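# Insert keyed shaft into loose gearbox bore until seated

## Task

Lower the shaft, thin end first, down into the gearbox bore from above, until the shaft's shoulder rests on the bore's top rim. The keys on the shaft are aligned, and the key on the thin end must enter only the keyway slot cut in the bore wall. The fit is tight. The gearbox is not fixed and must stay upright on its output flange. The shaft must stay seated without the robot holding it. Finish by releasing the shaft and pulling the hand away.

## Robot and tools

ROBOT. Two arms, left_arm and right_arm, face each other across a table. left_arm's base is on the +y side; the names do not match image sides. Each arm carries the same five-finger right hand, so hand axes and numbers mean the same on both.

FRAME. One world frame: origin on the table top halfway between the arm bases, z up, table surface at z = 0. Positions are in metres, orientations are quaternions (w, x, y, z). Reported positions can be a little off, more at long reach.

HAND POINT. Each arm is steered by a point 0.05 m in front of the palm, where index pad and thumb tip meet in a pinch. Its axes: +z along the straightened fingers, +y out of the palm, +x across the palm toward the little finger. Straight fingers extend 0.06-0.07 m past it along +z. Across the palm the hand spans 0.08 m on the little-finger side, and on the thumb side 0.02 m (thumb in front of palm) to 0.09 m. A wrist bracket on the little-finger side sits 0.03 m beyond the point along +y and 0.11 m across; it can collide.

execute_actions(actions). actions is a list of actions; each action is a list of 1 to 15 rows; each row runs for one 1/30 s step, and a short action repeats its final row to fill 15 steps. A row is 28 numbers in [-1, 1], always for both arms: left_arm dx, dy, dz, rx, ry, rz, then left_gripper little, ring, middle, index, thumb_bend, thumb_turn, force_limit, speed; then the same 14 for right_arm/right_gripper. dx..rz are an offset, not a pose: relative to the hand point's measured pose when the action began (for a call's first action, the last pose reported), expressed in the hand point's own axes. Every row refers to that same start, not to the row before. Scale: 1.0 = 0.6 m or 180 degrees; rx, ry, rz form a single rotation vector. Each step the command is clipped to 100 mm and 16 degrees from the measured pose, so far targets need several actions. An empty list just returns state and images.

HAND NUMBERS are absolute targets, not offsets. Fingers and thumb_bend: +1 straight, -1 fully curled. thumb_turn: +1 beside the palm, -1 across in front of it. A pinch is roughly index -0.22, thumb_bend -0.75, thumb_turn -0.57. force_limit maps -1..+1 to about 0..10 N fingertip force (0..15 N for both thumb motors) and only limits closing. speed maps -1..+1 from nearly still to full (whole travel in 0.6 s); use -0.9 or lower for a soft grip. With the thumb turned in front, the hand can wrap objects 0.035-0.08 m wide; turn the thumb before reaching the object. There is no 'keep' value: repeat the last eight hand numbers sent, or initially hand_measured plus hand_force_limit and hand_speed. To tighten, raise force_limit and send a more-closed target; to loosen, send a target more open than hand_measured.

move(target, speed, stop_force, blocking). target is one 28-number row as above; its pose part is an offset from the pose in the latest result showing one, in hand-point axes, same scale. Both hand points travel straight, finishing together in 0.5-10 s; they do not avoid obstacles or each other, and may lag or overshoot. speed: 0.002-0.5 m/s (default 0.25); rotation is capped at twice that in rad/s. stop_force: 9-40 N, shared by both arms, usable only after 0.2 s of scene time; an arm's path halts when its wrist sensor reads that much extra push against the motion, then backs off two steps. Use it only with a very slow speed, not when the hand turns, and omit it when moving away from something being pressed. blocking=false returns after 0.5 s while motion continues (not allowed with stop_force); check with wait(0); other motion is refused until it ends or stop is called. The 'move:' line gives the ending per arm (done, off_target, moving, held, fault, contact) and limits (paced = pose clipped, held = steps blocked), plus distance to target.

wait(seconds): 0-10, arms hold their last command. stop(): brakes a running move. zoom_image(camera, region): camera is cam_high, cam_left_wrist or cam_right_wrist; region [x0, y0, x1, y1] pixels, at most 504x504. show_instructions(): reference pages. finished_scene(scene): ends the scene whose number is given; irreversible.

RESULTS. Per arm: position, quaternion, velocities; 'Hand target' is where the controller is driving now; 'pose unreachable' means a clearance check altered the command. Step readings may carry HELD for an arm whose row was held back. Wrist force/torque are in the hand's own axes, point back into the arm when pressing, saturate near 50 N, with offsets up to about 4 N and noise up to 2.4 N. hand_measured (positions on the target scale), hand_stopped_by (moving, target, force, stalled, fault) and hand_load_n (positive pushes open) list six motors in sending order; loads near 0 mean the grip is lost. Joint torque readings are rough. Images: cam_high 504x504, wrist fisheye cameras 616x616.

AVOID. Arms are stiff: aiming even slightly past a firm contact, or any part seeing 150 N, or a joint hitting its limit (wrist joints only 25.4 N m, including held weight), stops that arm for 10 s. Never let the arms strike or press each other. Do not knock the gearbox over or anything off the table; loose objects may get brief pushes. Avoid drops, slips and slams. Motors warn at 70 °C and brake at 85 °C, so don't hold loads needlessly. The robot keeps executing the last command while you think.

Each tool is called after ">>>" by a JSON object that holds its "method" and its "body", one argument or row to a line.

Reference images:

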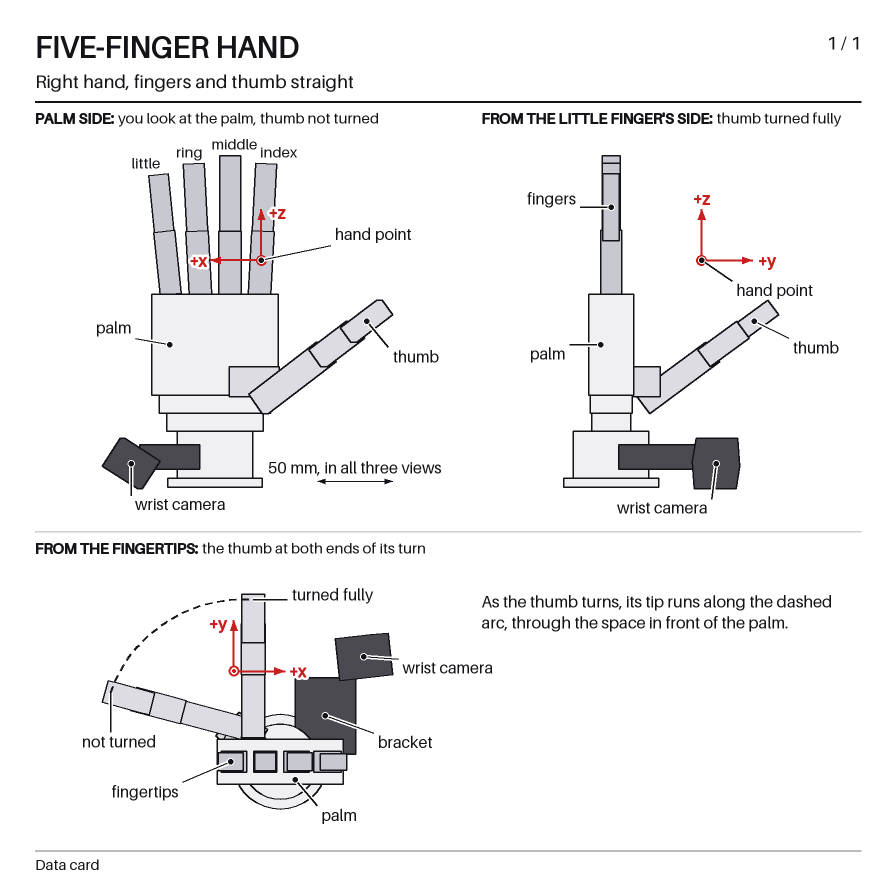

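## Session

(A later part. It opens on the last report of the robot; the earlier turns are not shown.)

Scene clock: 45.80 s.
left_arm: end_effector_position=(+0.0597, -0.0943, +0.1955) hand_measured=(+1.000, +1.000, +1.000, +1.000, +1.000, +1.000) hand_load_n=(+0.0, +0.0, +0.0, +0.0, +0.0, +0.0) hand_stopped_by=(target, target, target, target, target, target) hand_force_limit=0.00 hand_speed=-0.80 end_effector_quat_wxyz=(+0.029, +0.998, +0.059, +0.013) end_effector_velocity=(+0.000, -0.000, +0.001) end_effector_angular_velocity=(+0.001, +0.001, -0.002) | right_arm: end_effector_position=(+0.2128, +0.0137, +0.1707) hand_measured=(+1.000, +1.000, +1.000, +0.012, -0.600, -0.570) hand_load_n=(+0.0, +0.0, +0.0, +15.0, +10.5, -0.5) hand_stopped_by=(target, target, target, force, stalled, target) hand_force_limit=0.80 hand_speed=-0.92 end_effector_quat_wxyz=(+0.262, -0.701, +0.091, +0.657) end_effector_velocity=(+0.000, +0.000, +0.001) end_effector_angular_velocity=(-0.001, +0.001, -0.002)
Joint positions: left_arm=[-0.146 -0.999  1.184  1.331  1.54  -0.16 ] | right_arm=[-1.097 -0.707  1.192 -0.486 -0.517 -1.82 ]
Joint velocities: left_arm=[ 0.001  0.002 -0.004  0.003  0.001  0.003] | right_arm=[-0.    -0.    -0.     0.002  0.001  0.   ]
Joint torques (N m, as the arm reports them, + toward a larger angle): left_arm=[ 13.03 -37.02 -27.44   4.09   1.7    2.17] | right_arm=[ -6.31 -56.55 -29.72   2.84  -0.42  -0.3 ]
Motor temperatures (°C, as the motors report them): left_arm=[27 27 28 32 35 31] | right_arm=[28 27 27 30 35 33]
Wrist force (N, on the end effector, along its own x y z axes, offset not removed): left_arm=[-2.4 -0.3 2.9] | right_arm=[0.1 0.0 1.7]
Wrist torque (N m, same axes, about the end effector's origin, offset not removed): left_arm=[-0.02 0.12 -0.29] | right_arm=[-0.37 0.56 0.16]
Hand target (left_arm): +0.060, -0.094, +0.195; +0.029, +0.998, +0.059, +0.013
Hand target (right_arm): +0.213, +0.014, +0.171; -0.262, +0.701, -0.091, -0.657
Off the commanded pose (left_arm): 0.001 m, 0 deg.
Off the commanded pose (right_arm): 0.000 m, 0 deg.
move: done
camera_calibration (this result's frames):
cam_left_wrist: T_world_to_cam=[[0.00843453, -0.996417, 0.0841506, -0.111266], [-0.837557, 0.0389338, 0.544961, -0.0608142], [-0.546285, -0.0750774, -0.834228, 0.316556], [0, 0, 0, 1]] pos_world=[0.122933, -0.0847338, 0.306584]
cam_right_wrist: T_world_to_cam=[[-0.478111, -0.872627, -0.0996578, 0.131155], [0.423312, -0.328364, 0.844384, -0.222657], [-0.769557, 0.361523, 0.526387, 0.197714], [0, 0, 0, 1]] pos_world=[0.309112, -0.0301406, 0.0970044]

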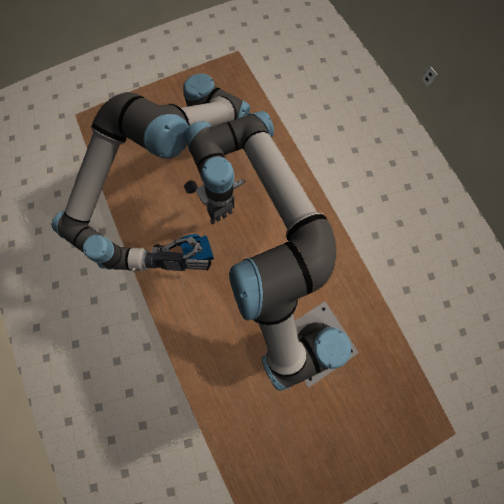

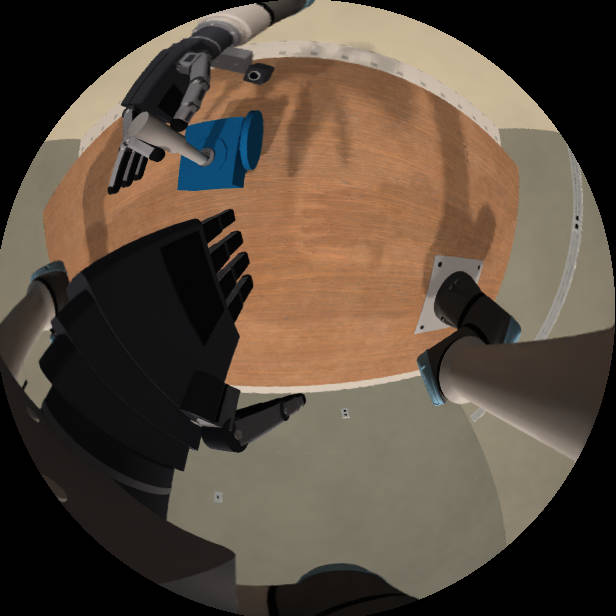

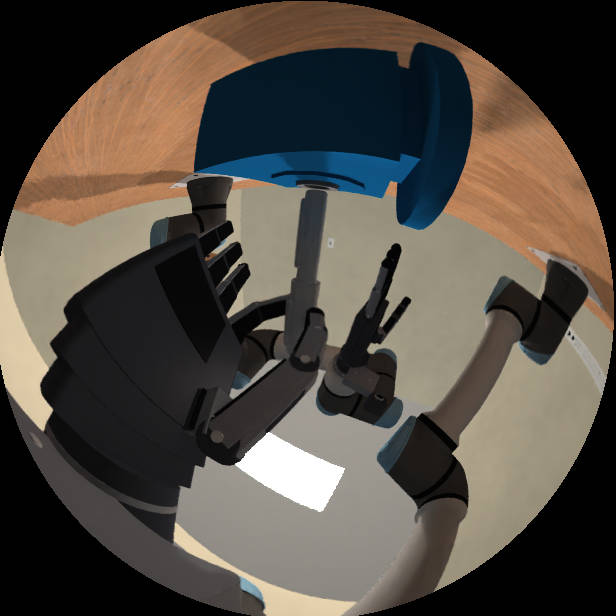

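>>> {"method": "move", "body": {
  "target": [0,0,0,0,0,0,1,1,1,1,1,1,0,-0.8, -0.002,0,0.002,-0.0055,0.0215,0,1,1,1,-0.3,-0.62,-0.57,0.8,-0.92],
  "speed": 0.03
}}

>>> {"method": "zoom_image", "body": {
  "camera": "cam_left_wrist",
  "region": [180, 130, 230, 180]
}}

>>> {"method": "zoom_image", "body": {
  "camera": "cam_right_wrist",
  "region": [280, 160, 360, 240]
}}

Scene clock: 47.67 s.
left_arm: end_effector_position=(+0.0598, -0.0943, +0.1955) hand_measured=(+1.000, +1.000, +1.000, +1.000, +1.000, +1.000) hand_load_n=(+0.0, +0.0, +0.0, +0.0, +0.0, +0.0) hand_stopped_by=(target, target, target, target, target, target) hand_force_limit=0.00 hand_speed=-0.80 end_effector_quat_wxyz=(+0.029, +0.998, +0.059, +0.013) end_effector_velocity=(+0.001, +0.001, +0.001) end_effector_angular_velocity=(-0.000, -0.001, +0.001) | right_arm: end_effector_position=(+0.2116, +0.0140, +0.1718) hand_measured=(+1.000, +1.000, +1.000, +0.012, -0.600, -0.570) hand_load_n=(+0.0, +0.0, +0.0, +15.0, +10.5, -0.5) hand_stopped_by=(target, target, target, force, stalled, target) hand_force_limit=0.80 hand_speed=-0.92 end_effector_quat_wxyz=(+0.252, -0.725, +0.094, +0.634) end_effector_velocity=(-0.000, -0.000, +0.000) end_effector_angular_velocity=(-0.005, -0.006, -0.001)
Joint positions: left_arm=[-0.146 -0.999  1.184  1.331  1.54  -0.16 ] | right_arm=[-1.096 -0.759  1.242 -0.623 -0.52  -1.699]
Joint velocities: left_arm=[ 0.001 -0.002  0.001  0.001 -0.001 -0.   ] | right_arm=[-0.    -0.007  0.007 -0.017 -0.     0.016]
Joint torques (N m, as the arm reports them, + toward a larger angle): left_arm=[-10.45 -48.48  -8.87   0.24  -1.96  -1.54] | right_arm=[ 12.45 -54.79  -9.69  -0.51  -2.39   2.05]
Motor temperatures (°C, as the motors report them): left_arm=[27 27 28 32 35 31] | right_arm=[28 27 27 30 35 33]
Wrist force (N, on the end effector, along its own x y z axes, offset not removed): left_arm=[-3.8 -1.5 2.1] | right_arm=[3.7 -0.9 0.7]
Wrist torque (N m, same axes, about the end effector's origin, offset not removed): left_arm=[-0.26 0.40 -0.31] | right_arm=[-0.24 -0.23 0.19]
Hand target (left_arm): +0.060, -0.094, +0.195; +0.029, +0.998, +0.059, +0.013
Hand target (right_arm): +0.212, +0.014, +0.172; -0.252, +0.725, -0.094, -0.634
Off the commanded pose (left_arm): 0.000 m, 0 deg.
Off the commanded pose (right_arm): 0.000 m, 0 deg.
move: done
camera_calibration (this result's frames):
cam_left_wrist: T_world_to_cam=[[0.00852583, -0.996417, 0.0841482, -0.111263], [-0.837548, 0.0388575, 0.54498, -0.0607839], [-0.546297, -0.0751246, -0.834216, 0.316578], [0, 0, 0, 1]] pos_world=[0.122985, -0.08472, 0.306583]
cam_right_wrist: T_world_to_cam=[[-0.472119, -0.875967, -0.0989204, 0.129633], [0.371296, -0.299372, 0.878929, -0.218338], [-0.799527, 0.37823, 0.466582, 0.212463], [0, 0, 0, 1]] pos_world=[0.312141, -0.0321697, 0.105596]

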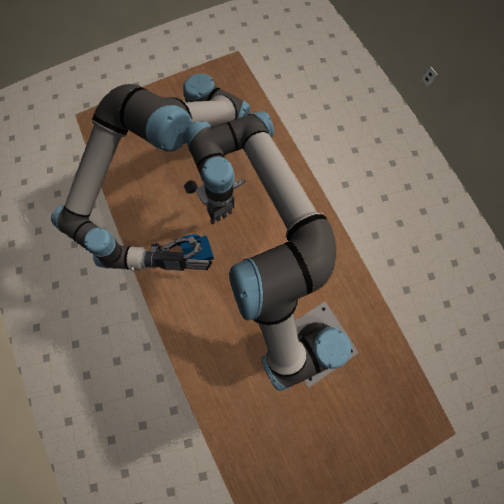

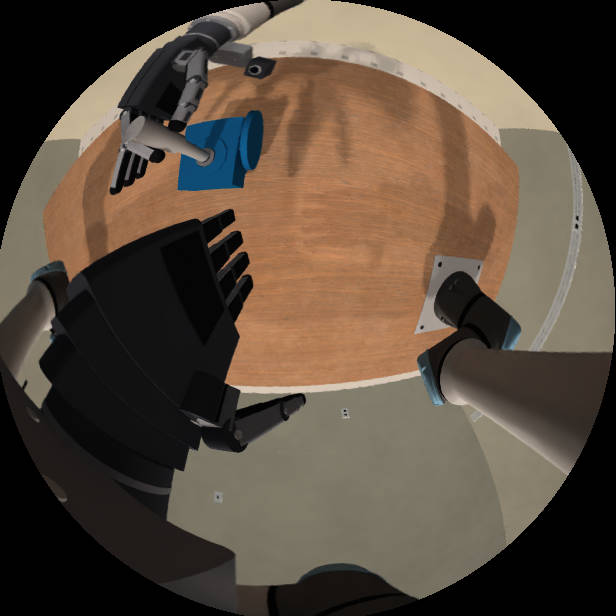

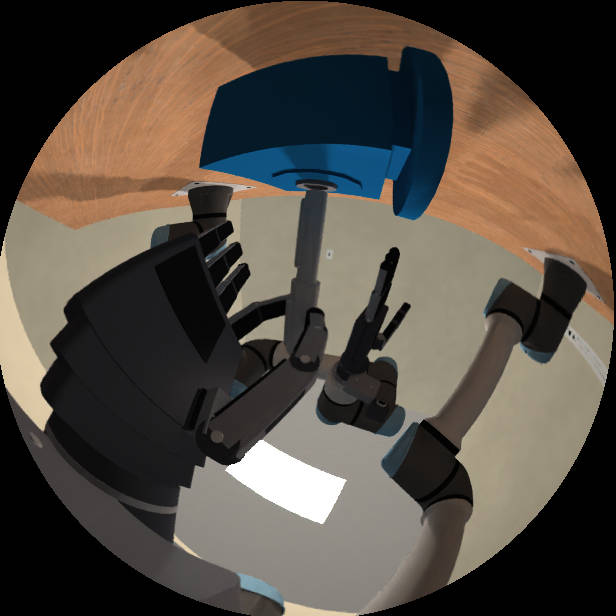

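Region (180, 130, 230, 180) of cam_left_wrist's 616x616 image, scaled by 10.080, with more detail than that image has.

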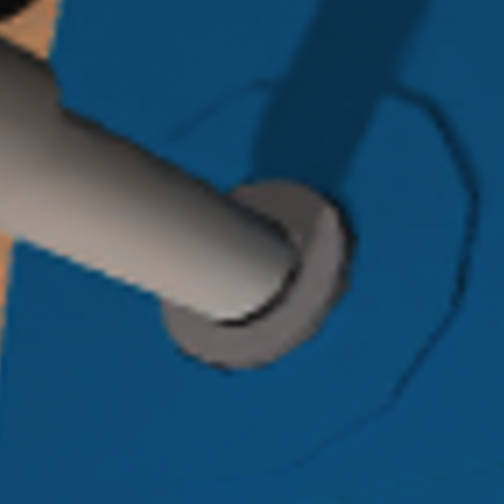

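Region (280, 160, 360, 240) of cam_right_wrist's 616x616 image, scaled by 6.300, with more detail than that image has.

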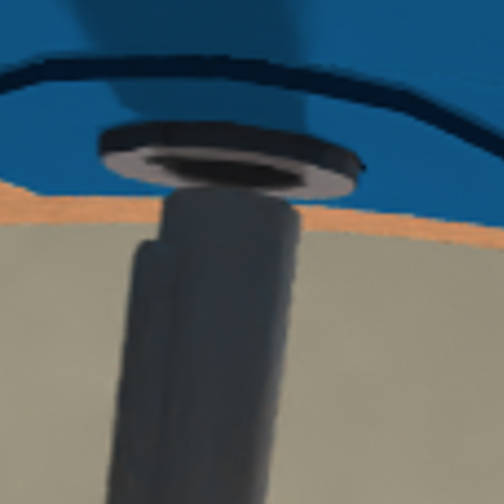

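>>> {"method": "move", "body": {
  "target": [0,0,0,0,0,0,1,1,1,1,1,1,0,-0.8, 0.029,0.0074,0.0021,0,0,0,1,1,1,-0.3,-0.62,-0.57,0.8,-0.92],
  "speed": 0.004,
  "stop_force": 10
}}

>>> {"method": "zoom_image", "body": {
  "camera": "cam_left_wrist",
  "region": [180, 130, 230, 180]
}}

>>> {"method": "zoom_image", "body": {
  "camera": "cam_right_wrist",
  "region": [280, 160, 360, 240]
}}

Scene clock: 50.13 s.
left_arm: end_effector_position=(+0.0597, -0.0943, +0.1955) hand_measured=(+1.000, +1.000, +1.000, +1.000, +1.000, +1.000) hand_load_n=(+0.0, +0.0, +0.0, +0.0, +0.0, +0.0) hand_stopped_by=(target, target, target, target, target, target) hand_force_limit=0.00 hand_speed=-0.80 end_effector_quat_wxyz=(+0.029, +0.998, +0.059, +0.013) end_effector_velocity=(-0.000, +0.000, -0.000) end_effector_angular_velocity=(+0.001, +0.000, -0.000) | right_arm: end_effector_position=(+0.2115, +0.0140, +0.1638) hand_measured=(+1.000, +1.000, +1.000, +0.012, -0.600, -0.570) hand_load_n=(+0.0, +0.0, +0.0, +16.0, +9.5, +2.0) hand_stopped_by=(target, target, target, force, stalled, target) hand_force_limit=0.80 hand_speed=-0.92 end_effector_quat_wxyz=(+0.252, -0.725, +0.095, +0.634) end_effector_velocity=(-0.000, -0.000, +0.002) end_effector_angular_velocity=(-0.001, +0.001, +0.000)
Joint positions: left_arm=[-0.146 -0.999  1.184  1.331  1.54  -0.16 ] | right_arm=[-1.096 -0.75   1.247 -0.638 -0.52  -1.698]
Joint velocities: left_arm=[-0.     0.     0.     0.001  0.    -0.   ] | right_arm=[-0.    -0.002  0.     0.003 -0.001  0.   ]
Joint torques (N m, as the arm reports them, + toward a larger angle): left_arm=[  7.48 -47.78 -10.62   0.37  -0.18  -1.33] | right_arm=[ 11.18 -50.77 -21.36   0.51   1.91  -1.69]
Motor temperatures (°C, as the motors report them): left_arm=[27 27 28 32 35 31] | right_arm=[28 27 27 30 35 33]
Wrist force (N, on the end effector, along its own x y z axes, offset not removed): left_arm=[-2.2 -0.9 2.8] | right_arm=[-9.4 -1.7 2.1]
Wrist torque (N m, same axes, about the end effector's origin, offset not removed): left_arm=[-0.20 0.07 0.01] | right_arm=[-0.28 0.19 0.04]
Hand target (left_arm): +0.060, -0.094, +0.195; +0.029, +0.998, +0.059, +0.013
Hand target (right_arm): +0.212, +0.014, +0.164; -0.252, +0.725, -0.094, -0.634
Off the commanded pose (left_arm): 0.000 m, 0 deg.
Off the commanded pose (right_arm): 0.010 m, 0 deg.
move: contact (right_arm)
camera_calibration (this result's frames):
cam_left_wrist: T_world_to_cam=[[0.00846395, -0.996417, 0.0841505, -0.111265], [-0.837558, 0.0389092, 0.544962, -0.0608018], [-0.546283, -0.0750935, -0.834228, 0.316564], [0, 0, 0, 1]] pos_world=[0.12295, -0.0847292, 0.306584]
cam_right_wrist: T_world_to_cam=[[-0.472069, -0.876023, -0.0986626, 0.128758], [0.371277, -0.299075, 0.879038, -0.211355], [-0.799565, 0.378336, 0.466431, 0.216162], [0, 0, 0, 1]] pos_world=[0.31209, -0.0321977, 0.0976682]

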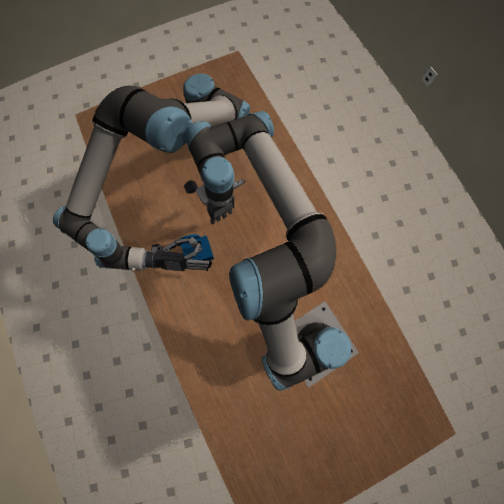

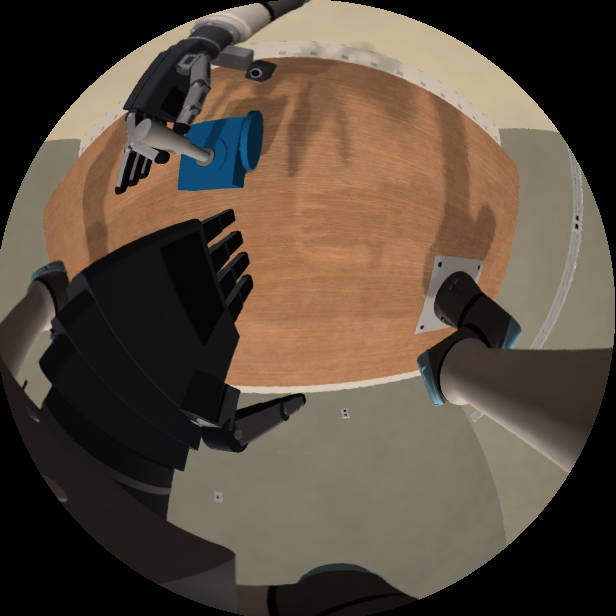

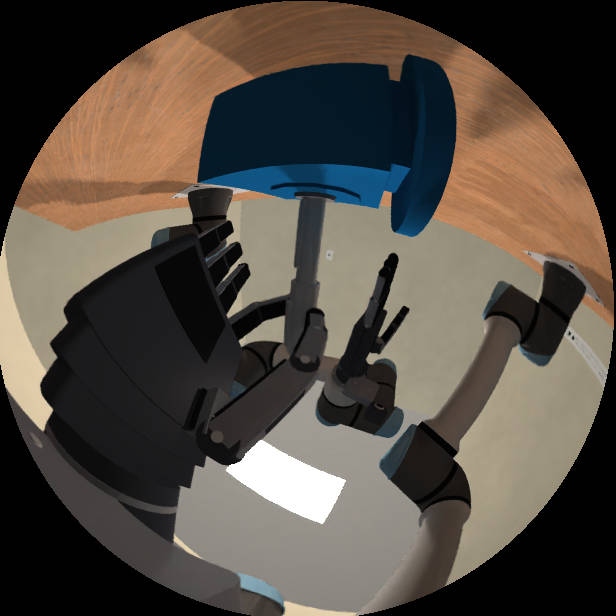

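Region (180, 130, 230, 180) of cam_left_wrist's 616x616 image, scaled by 10.080, with more detail than that image has.

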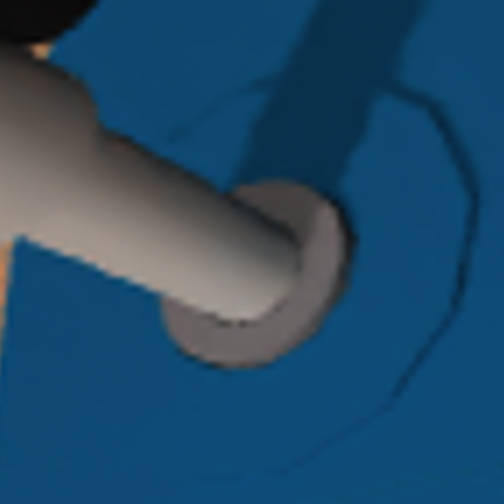

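Region (280, 160, 360, 240) of cam_right_wrist's 616x616 image, scaled by 6.300, with more detail than that image has.

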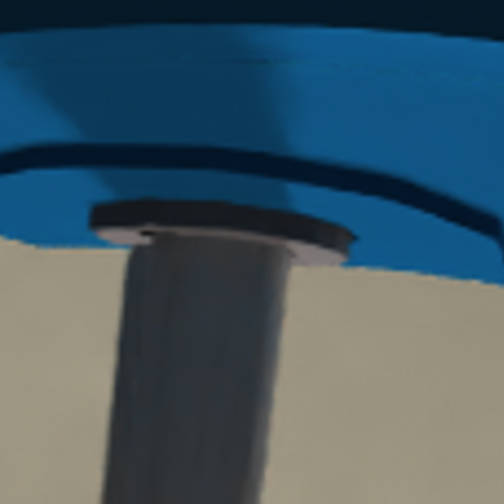

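>>> {"method": "move", "body": {
  "target": [0,0,0,0,0,0,1,1,1,1,1,1,0,-0.8, -0.0025,0.0024,0,0.0537,0.0137,0.0038,1,1,1,-0.3,-0.62,-0.57,0.8,-0.92],
  "speed": 0.04
}}

>>> {"method": "zoom_image", "body": {
  "camera": "cam_right_wrist",
  "region": [285, 175, 345, 235]
}}

Scene clock: 52.73 s.
left_arm: end_effector_position=(+0.0597, -0.0943, +0.1955) hand_measured=(+1.000, +1.000, +1.000, +1.000, +1.000, +1.000) hand_load_n=(+0.0, +0.0, +0.0, +0.0, +0.0, +0.0) hand_stopped_by=(target, target, target, target, target, target) hand_force_limit=0.00 hand_speed=-0.80 end_effector_quat_wxyz=(+0.029, +0.998, +0.059, +0.013) end_effector_velocity=(-0.000, +0.000, +0.000) end_effector_angular_velocity=(+0.000, -0.000, -0.000) | right_arm: end_effector_position=(+0.2106, +0.0125, +0.1649) hand_measured=(+1.000, +1.000, +1.000, +0.012, -0.600, -0.570) hand_load_n=(+0.0, +0.0, +0.0, +15.5, +8.5, -1.5) hand_stopped_by=(target, target, target, force, stalled, target) hand_force_limit=0.80 hand_speed=-0.92 end_effector_quat_wxyz=(+0.306, -0.714, +0.157, +0.610) end_effector_velocity=(-0.000, +0.000, +0.000) end_effector_angular_velocity=(-0.001, -0.001, -0.011)
Joint positions: left_arm=[-0.146 -0.999  1.184  1.331  1.54  -0.16 ] | right_arm=[-1.143 -0.846  1.426 -0.762 -0.394 -1.653]
Joint velocities: left_arm=[-0.001 -0.001  0.001  0.    -0.    -0.001] | right_arm=[-0.002 -0.007  0.012 -0.012  0.008  0.007]
Joint torques (N m, as the arm reports them, + toward a larger angle): left_arm=[  9.45 -47.52 -10.99   0.47   0.33  -1.29] | right_arm=[-14.63 -52.82  -9.77  -0.03   2.89   2.2 ]
Motor temperatures (°C, as the motors report them): left_arm=[27 27 28 32 35 31] | right_arm=[28 27 27 30 35 33]
Wrist force (N, on the end effector, along its own x y z axes, offset not removed): left_arm=[-3.0 0.7 -0.4] | right_arm=[6.9 -1.5 3.1]
Wrist torque (N m, same axes, about the end effector's origin, offset not removed): left_arm=[0.12 0.56 -0.18] | right_arm=[-0.59 0.09 0.01]
Hand target (left_arm): +0.060, -0.094, +0.195; +0.029, +0.998, +0.059, +0.013
Hand target (right_arm): +0.211, +0.013, +0.165; -0.307, +0.714, -0.157, -0.609
Off the commanded pose (left_arm): 0.000 m, 0 deg.
Off the commanded pose (right_arm): 0.000 m, 0 deg.
move: done
camera_calibration (this result's frames):
cam_left_wrist: T_world_to_cam=[[0.00846417, -0.996417, 0.0841505, -0.111266], [-0.837558, 0.0389089, 0.544962, -0.0608018], [-0.546283, -0.0750935, -0.834228, 0.316564], [0, 0, 0, 1]] pos_world=[0.12295, -0.0847292, 0.306584]
cam_right_wrist: T_world_to_cam=[[-0.616385, -0.781215, -0.0988599, 0.156367], [0.31411, -0.359053, 0.878872, -0.199573], [-0.722084, 0.51067, 0.466703, 0.197474], [0, 0, 0, 1]] pos_world=[0.301663, -0.0503451, 0.0986955]

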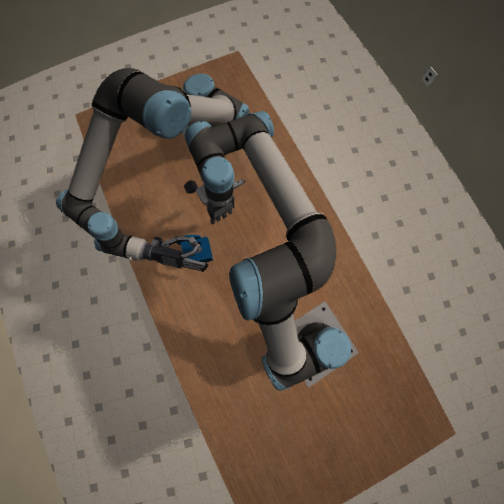

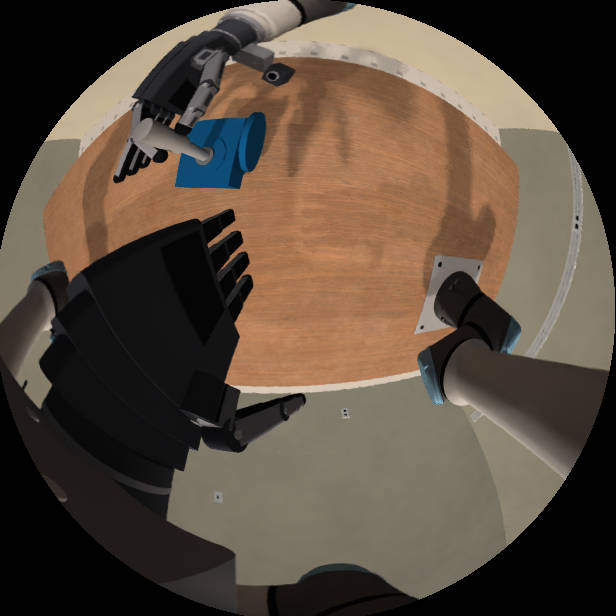

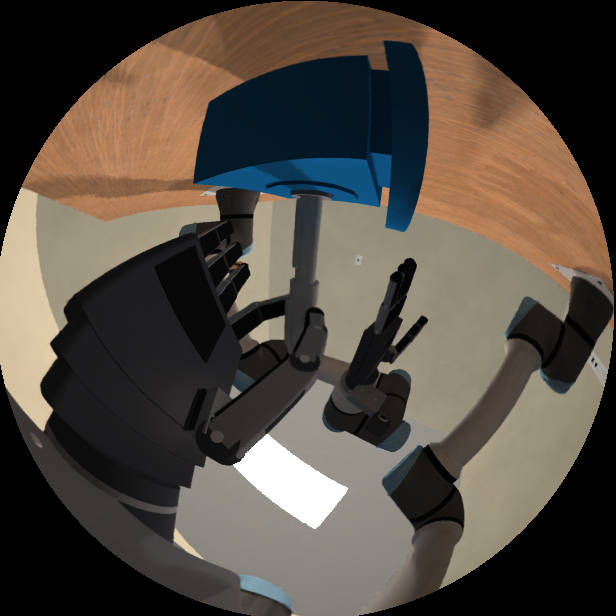

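Region (285, 175, 345, 235) of cam_right_wrist's 616x616 image, scaled by 8.400, with more detail than that image has.

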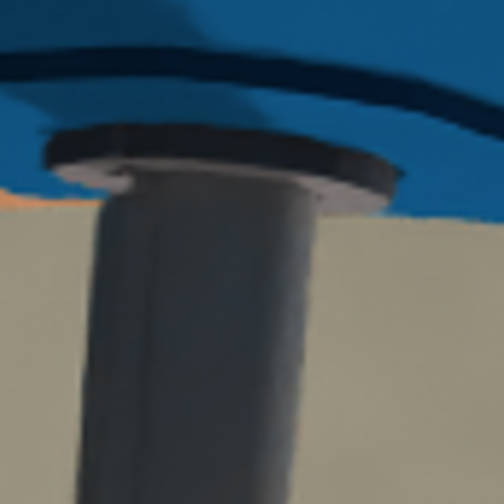

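>>> {"method": "move", "body": {
  "target": [0,0,0,0,0,0,1,1,1,1,1,1,0,-0.8, 0.030,0.0035,0.0021,0,0,0,1,1,1,-0.3,-0.62,-0.57,0.8,-0.92],
  "speed": 0.005,
  "stop_force": 11
}}

>>> {"method": "zoom_image", "body": {
  "camera": "cam_right_wrist",
  "region": [270, 175, 350, 255]
}}

>>> {"method": "zoom_image", "body": {
  "camera": "cam_left_wrist",
  "region": [105, 90, 275, 200]
}}

Scene clock: 53.43 s.
left_arm: end_effector_position=(+0.0597, -0.0943, +0.1955) hand_measured=(+1.000, +1.000, +1.000, +1.000, +1.000, +1.000) hand_load_n=(+0.0, +0.0, +0.0, +0.0, +0.0, +0.0) hand_stopped_by=(target, target, target, target, target, target) hand_force_limit=0.00 hand_speed=-0.80 end_effector_quat_wxyz=(+0.029, +0.998, +0.059, +0.013) end_effector_velocity=(-0.000, +0.000, -0.000) end_effector_angular_velocity=(+0.001, -0.000, -0.002) | right_arm: end_effector_position=(+0.2107, +0.0126, +0.1642) hand_measured=(+1.000, +1.000, +1.000, +0.012, -0.600, -0.570) hand_load_n=(+0.0, +0.0, +0.0, +16.0, +9.5, +0.5) hand_stopped_by=(target, target, target, force, stalled, target) hand_force_limit=0.80 hand_speed=-0.92 end_effector_quat_wxyz=(+0.307, -0.714, +0.157, +0.609) end_effector_velocity=(-0.001, -0.001, +0.002) end_effector_angular_velocity=(-0.001, +0.002, +0.001)
Joint positions: left_arm=[-0.146 -0.999  1.184  1.331  1.54  -0.16 ] | right_arm=[-1.143 -0.845  1.427 -0.764 -0.394 -1.653]
Joint velocities: left_arm=[-0.001  0.    -0.     0.001 -0.     0.001] | right_arm=[ 0.    -0.003  0.001  0.004 -0.001  0.   ]
Joint torques (N m, as the arm reports them, + toward a larger angle): left_arm=[  9.52 -47.42 -10.44   0.5    0.29  -1.3 ] | right_arm=[-10.11 -49.68  -7.3    1.28   1.22   1.03]
Motor temperatures (°C, as the motors report them): left_arm=[27 27 28 32 35 31] | right_arm=[28 27 27 30 35 33]
Wrist force (N, on the end effector, along its own x y z axes, offset not removed): left_arm=[-5.0 2.0 1.6] | right_arm=[-3.8 -1.3 3.6]
Wrist torque (N m, same axes, about the end effector's origin, offset not removed): left_arm=[0.36 0.63 -0.28] | right_arm=[-0.14 0.07 0.22]
Hand target (left_arm): +0.060, -0.094, +0.195; +0.029, +0.998, +0.059, +0.013
Hand target (right_arm): +0.211, +0.013, +0.164; -0.307, +0.714, -0.157, -0.609
Off the commanded pose (left_arm): 0.000 m, 0 deg.
Off the commanded pose (right_arm): 0.017 m, 0 deg.
move: contact (right_arm)
camera_calibration (this result's frames):
cam_left_wrist: T_world_to_cam=[[0.00846421, -0.996417, 0.0841506, -0.111266], [-0.837558, 0.038909, 0.544962, -0.0608018], [-0.546283, -0.0750936, -0.834228, 0.316564], [0, 0, 0, 1]] pos_world=[0.12295, -0.0847292, 0.306584]
cam_right_wrist: T_world_to_cam=[[-0.617035, -0.780694, -0.0989136, 0.156559], [0.313683, -0.359285, 0.87893, -0.198895], [-0.721714, 0.511303, 0.466582, 0.197766], [0, 0, 0, 1]] pos_world=[0.301722, -0.0503533, 0.0980267]

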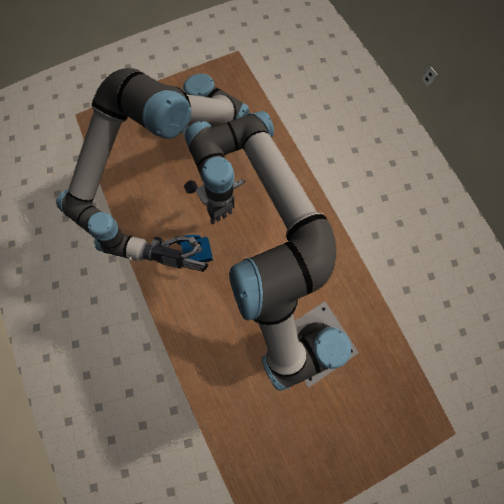

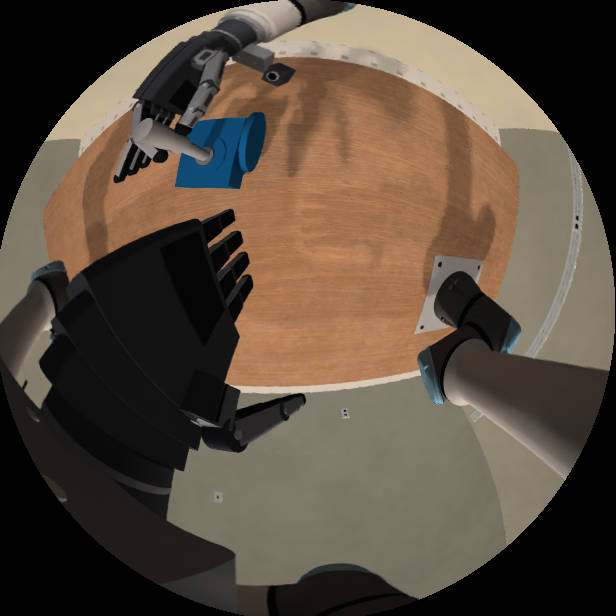

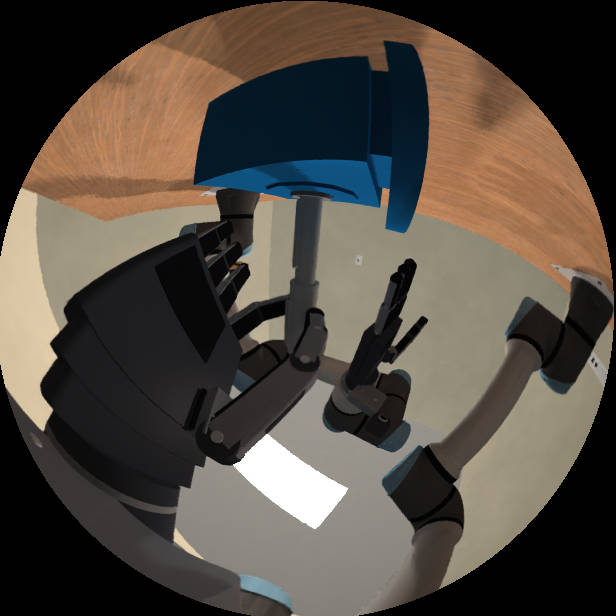

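Region (270, 175, 350, 255) of cam_right_wrist's 616x616 image, scaled by 6.300, with more detail than that image has.

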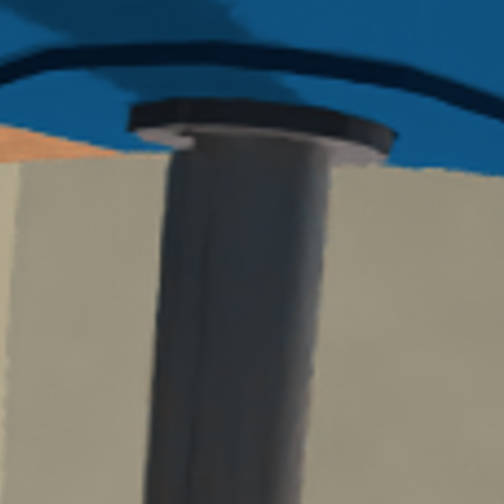

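Region (105, 90, 275, 200) of cam_left_wrist's 616x616 image, scaled by 2.965, with more detail than that image has; it fills the top 326 rows of this view, and the rest is white.

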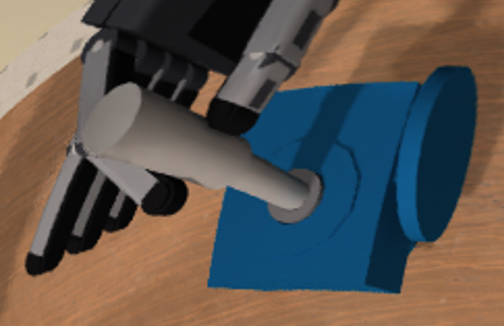

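>>> {"method": "move", "body": {
  "target": [0,0,0,0,0,0,1,1,1,1,1,1,0,-0.8, 0.0004,-0.005,0,0,0,0,1,1,1,-0.3,-0.62,-0.57,0.8,-0.92],
  "speed": 0.006
}}

>>> {"method": "move", "body": {
  "target": [0,0,0,0,0,0,1,1,1,1,1,1,0,-0.8, 0.029,0.0074,0.0021,0,0,0,1,1,1,-0.3,-0.62,-0.57,0.8,-0.92],
  "speed": 0.004,
  "stop_force": 13
}}

>>> {"method": "zoom_image", "body": {
  "camera": "cam_right_wrist",
  "region": [270, 175, 350, 255]
}}

Scene clock: 54.33 s.
left_arm: end_effector_position=(+0.0597, -0.0943, +0.1955) hand_measured=(+1.000, +1.000, +1.000, +1.000, +1.000, +1.000) hand_load_n=(+0.0, +0.0, +0.0, +0.0, +0.0, +0.0) hand_stopped_by=(target, target, target, target, target, target) hand_force_limit=0.00 hand_speed=-0.80 end_effector_quat_wxyz=(+0.029, +0.998, +0.059, +0.013) end_effector_velocity=(-0.001, -0.000, +0.000) end_effector_angular_velocity=(-0.001, +0.000, -0.001) | right_arm: end_effector_position=(+0.2125, +0.0149, +0.1647) hand_measured=(+1.000, +1.000, +1.000, +0.012, -0.600, -0.570) hand_load_n=(+0.0, +0.0, +0.0, +14.5, +11.0, +0.5) hand_stopped_by=(target, target, target, force, stalled, target) hand_force_limit=0.80 hand_speed=-0.92 end_effector_quat_wxyz=(+0.307, -0.714, +0.157, +0.609) end_effector_velocity=(+0.000, +0.001, +0.000) end_effector_angular_velocity=(+0.001, -0.000, -0.001)
Joint positions: left_arm=[-0.146 -0.999  1.184  1.331  1.54  -0.16 ] | right_arm=[-1.141 -0.84   1.417 -0.759 -0.392 -1.652]
Joint velocities: left_arm=[-0.001 -0.001  0.001 -0.001  0.     0.   ] | right_arm=[ 0.001  0.001 -0.003  0.001  0.002 -0.   ]
Joint torques (N m, as the arm reports them, + toward a larger angle): left_arm=[  9.7  -47.67 -10.34   0.35   0.36  -1.27] | right_arm=[ 12.58 -36.67 -28.67   2.12   3.03   1.97]
Motor temperatures (°C, as the motors report them): left_arm=[27 27 28 32 35 31] | right_arm=[28 27 27 30 35 33]
Wrist force (N, on the end effector, along its own x y z axes, offset not removed): left_arm=[-4.9 2.2 1.9] | right_arm=[1.7 -1.5 3.0]
Wrist torque (N m, same axes, about the end effector's origin, offset not removed): left_arm=[0.20 0.57 -0.28] | right_arm=[-0.51 0.29 0.10]
Hand target (left_arm): +0.060, -0.094, +0.195; +0.029, +0.998, +0.059, +0.013
Hand target (right_arm): +0.213, +0.015, +0.165; -0.307, +0.714, -0.157, -0.609
Off the commanded pose (left_arm): 0.000 m, 0 deg.
Off the commanded pose (right_arm): 0.000 m, 0 deg.
move: done
camera_calibration (this result's frames):
cam_left_wrist: T_world_to_cam=[[0.00846412, -0.996417, 0.0841506, -0.111266], [-0.837558, 0.0389091, 0.544962, -0.0608019], [-0.546283, -0.0750936, -0.834227, 0.316564], [0, 0, 0, 1]] pos_world=[0.12295, -0.0847292, 0.306584]
cam_right_wrist: T_world_to_cam=[[-0.617056, -0.780679, -0.0989107, 0.159505], [0.313666, -0.359285, 0.878936, -0.199092], [-0.721703, 0.511327, 0.466571, 0.197682], [0, 0, 0, 1]] pos_world=[0.30354, -0.0480887, 0.0985332]

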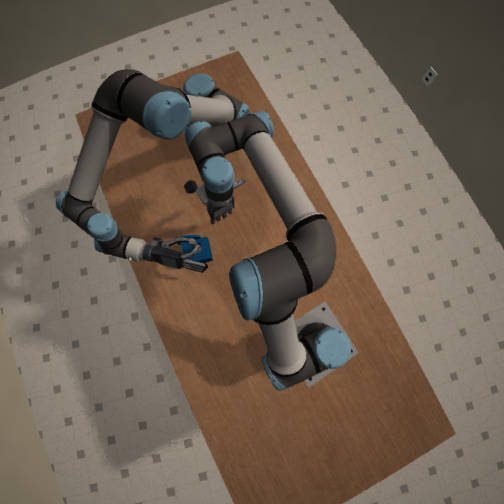

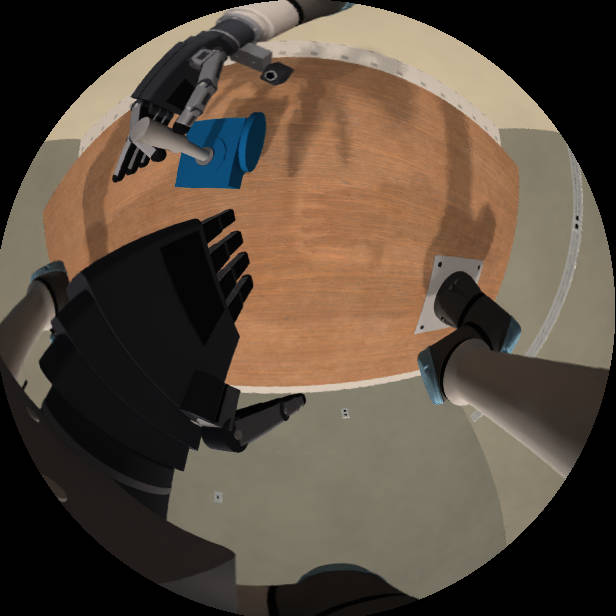

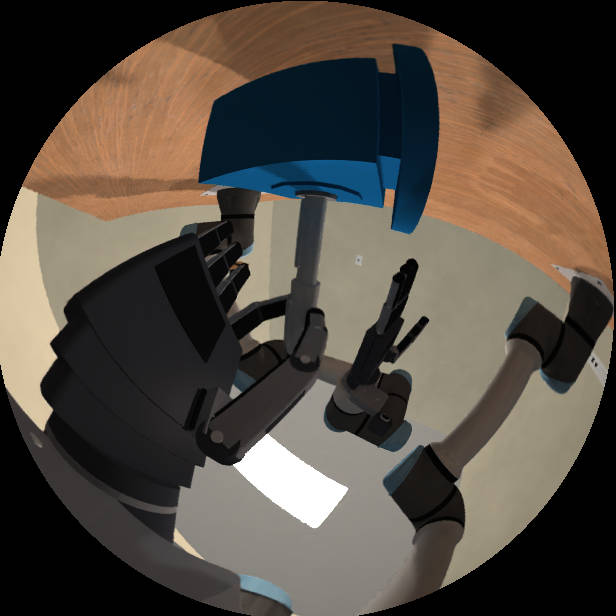

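Scene clock: 55.00 s.
left_arm: end_effector_position=(+0.0597, -0.0943, +0.1955) hand_measured=(+1.000, +1.000, +1.000, +1.000, +1.000, +1.000) hand_load_n=(+0.0, +0.0, +0.0, +0.0, +0.0, +0.0) hand_stopped_by=(target, target, target, target, target, target) hand_force_limit=0.00 hand_speed=-0.80 end_effector_quat_wxyz=(+0.029, +0.998, +0.059, +0.013) end_effector_velocity=(-0.001, -0.000, -0.000) end_effector_angular_velocity=(+0.001, -0.000, -0.003) | right_arm: end_effector_position=(+0.2125, +0.0149, +0.1634) hand_measured=(+1.000, +1.000, +1.000, +0.012, -0.600, -0.570) hand_load_n=(+0.0, +0.0, +0.0, +15.5, +10.5, +3.5) hand_stopped_by=(target, target, target, force, stalled, target) hand_force_limit=0.80 hand_speed=-0.92 end_effector_quat_wxyz=(+0.307, -0.714, +0.157, +0.609) end_effector_velocity=(-0.000, -0.000, +0.001) end_effector_angular_velocity=(-0.001, +0.001, -0.000)
Joint positions: left_arm=[-0.146 -0.999  1.184  1.331  1.54  -0.16 ] | right_arm=[-1.141 -0.838  1.417 -0.761 -0.392 -1.652]
Joint velocities: left_arm=[-0.001  0.001 -0.001  0.001 -0.     0.002] | right_arm=[-0.    -0.002  0.001  0.003  0.     0.   ]
Joint torques (N m, as the arm reports them, + toward a larger angle): left_arm=[ 10.13 -46.75 -10.76   0.45   0.2   -1.34] | right_arm=[ 11.   -47.4  -23.87  -0.03   2.14   0.69]
Motor temperatures (°C, as the motors report them): left_arm=[27 27 28 32 35 31] | right_arm=[28 27 27 30 35 33]
Wrist force (N, on the end effector, along its own x y z axes, offset not removed): left_arm=[-4.4 1.0 1.2] | right_arm=[-10.8 -1.1 3.5]
Wrist torque (N m, same axes, about the end effector's origin, offset not removed): left_arm=[-0.13 0.54 -0.29] | right_arm=[-0.18 0.13 0.10]
Hand target (left_arm): +0.060, -0.094, +0.195; +0.029, +0.998, +0.059, +0.013
Hand target (right_arm): +0.213, +0.015, +0.164; -0.307, +0.714, -0.157, -0.609
Off the commanded pose (left_arm): 0.000 m, 0 deg.
Off the commanded pose (right_arm): 0.017 m, 0 deg.
move: contact (right_arm)
camera_calibration (this result's frames):
cam_left_wrist: T_world_to_cam=[[0.00846426, -0.996417, 0.0841507, -0.111266], [-0.837558, 0.038909, 0.544962, -0.0608019], [-0.546283, -0.0750938, -0.834227, 0.316564], [0, 0, 0, 1]] pos_world=[0.12295, -0.0847292, 0.306584]
cam_right_wrist: T_world_to_cam=[[-0.617075, -0.78069, -0.0986985, 0.15932], [0.313846, -0.359187, 0.878912, -0.197964], [-0.721609, 0.511378, 0.466662, 0.198234], [0, 0, 0, 1]] pos_world=[0.30349, -0.048099, 0.0972094]

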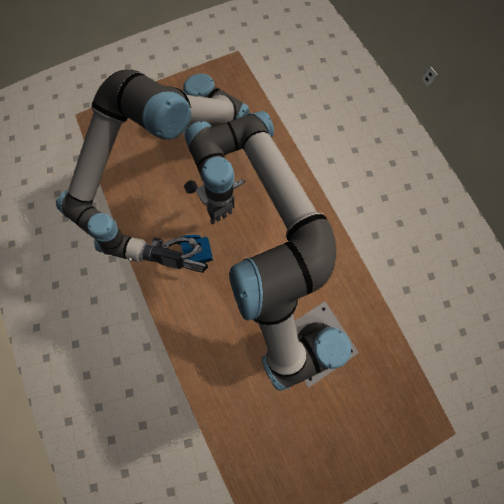

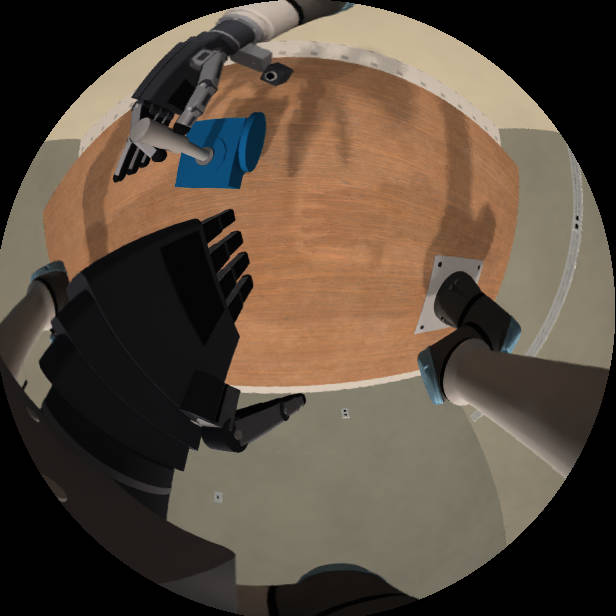

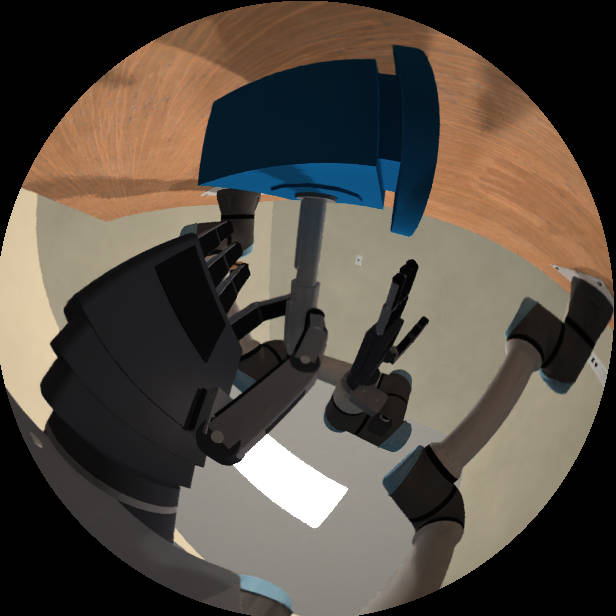

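Region (270, 175, 350, 255) of cam_right_wrist's 616x616 image, scaled by 6.300, with more detail than that image has.

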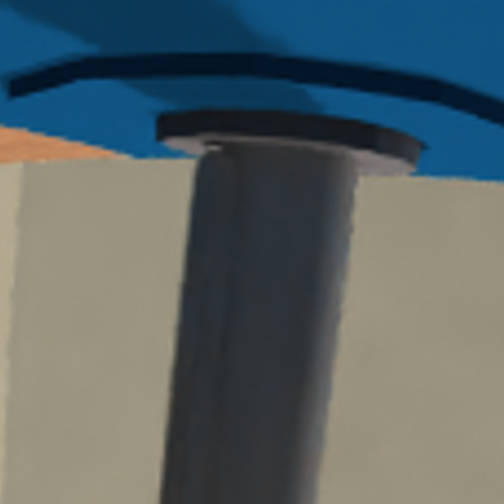

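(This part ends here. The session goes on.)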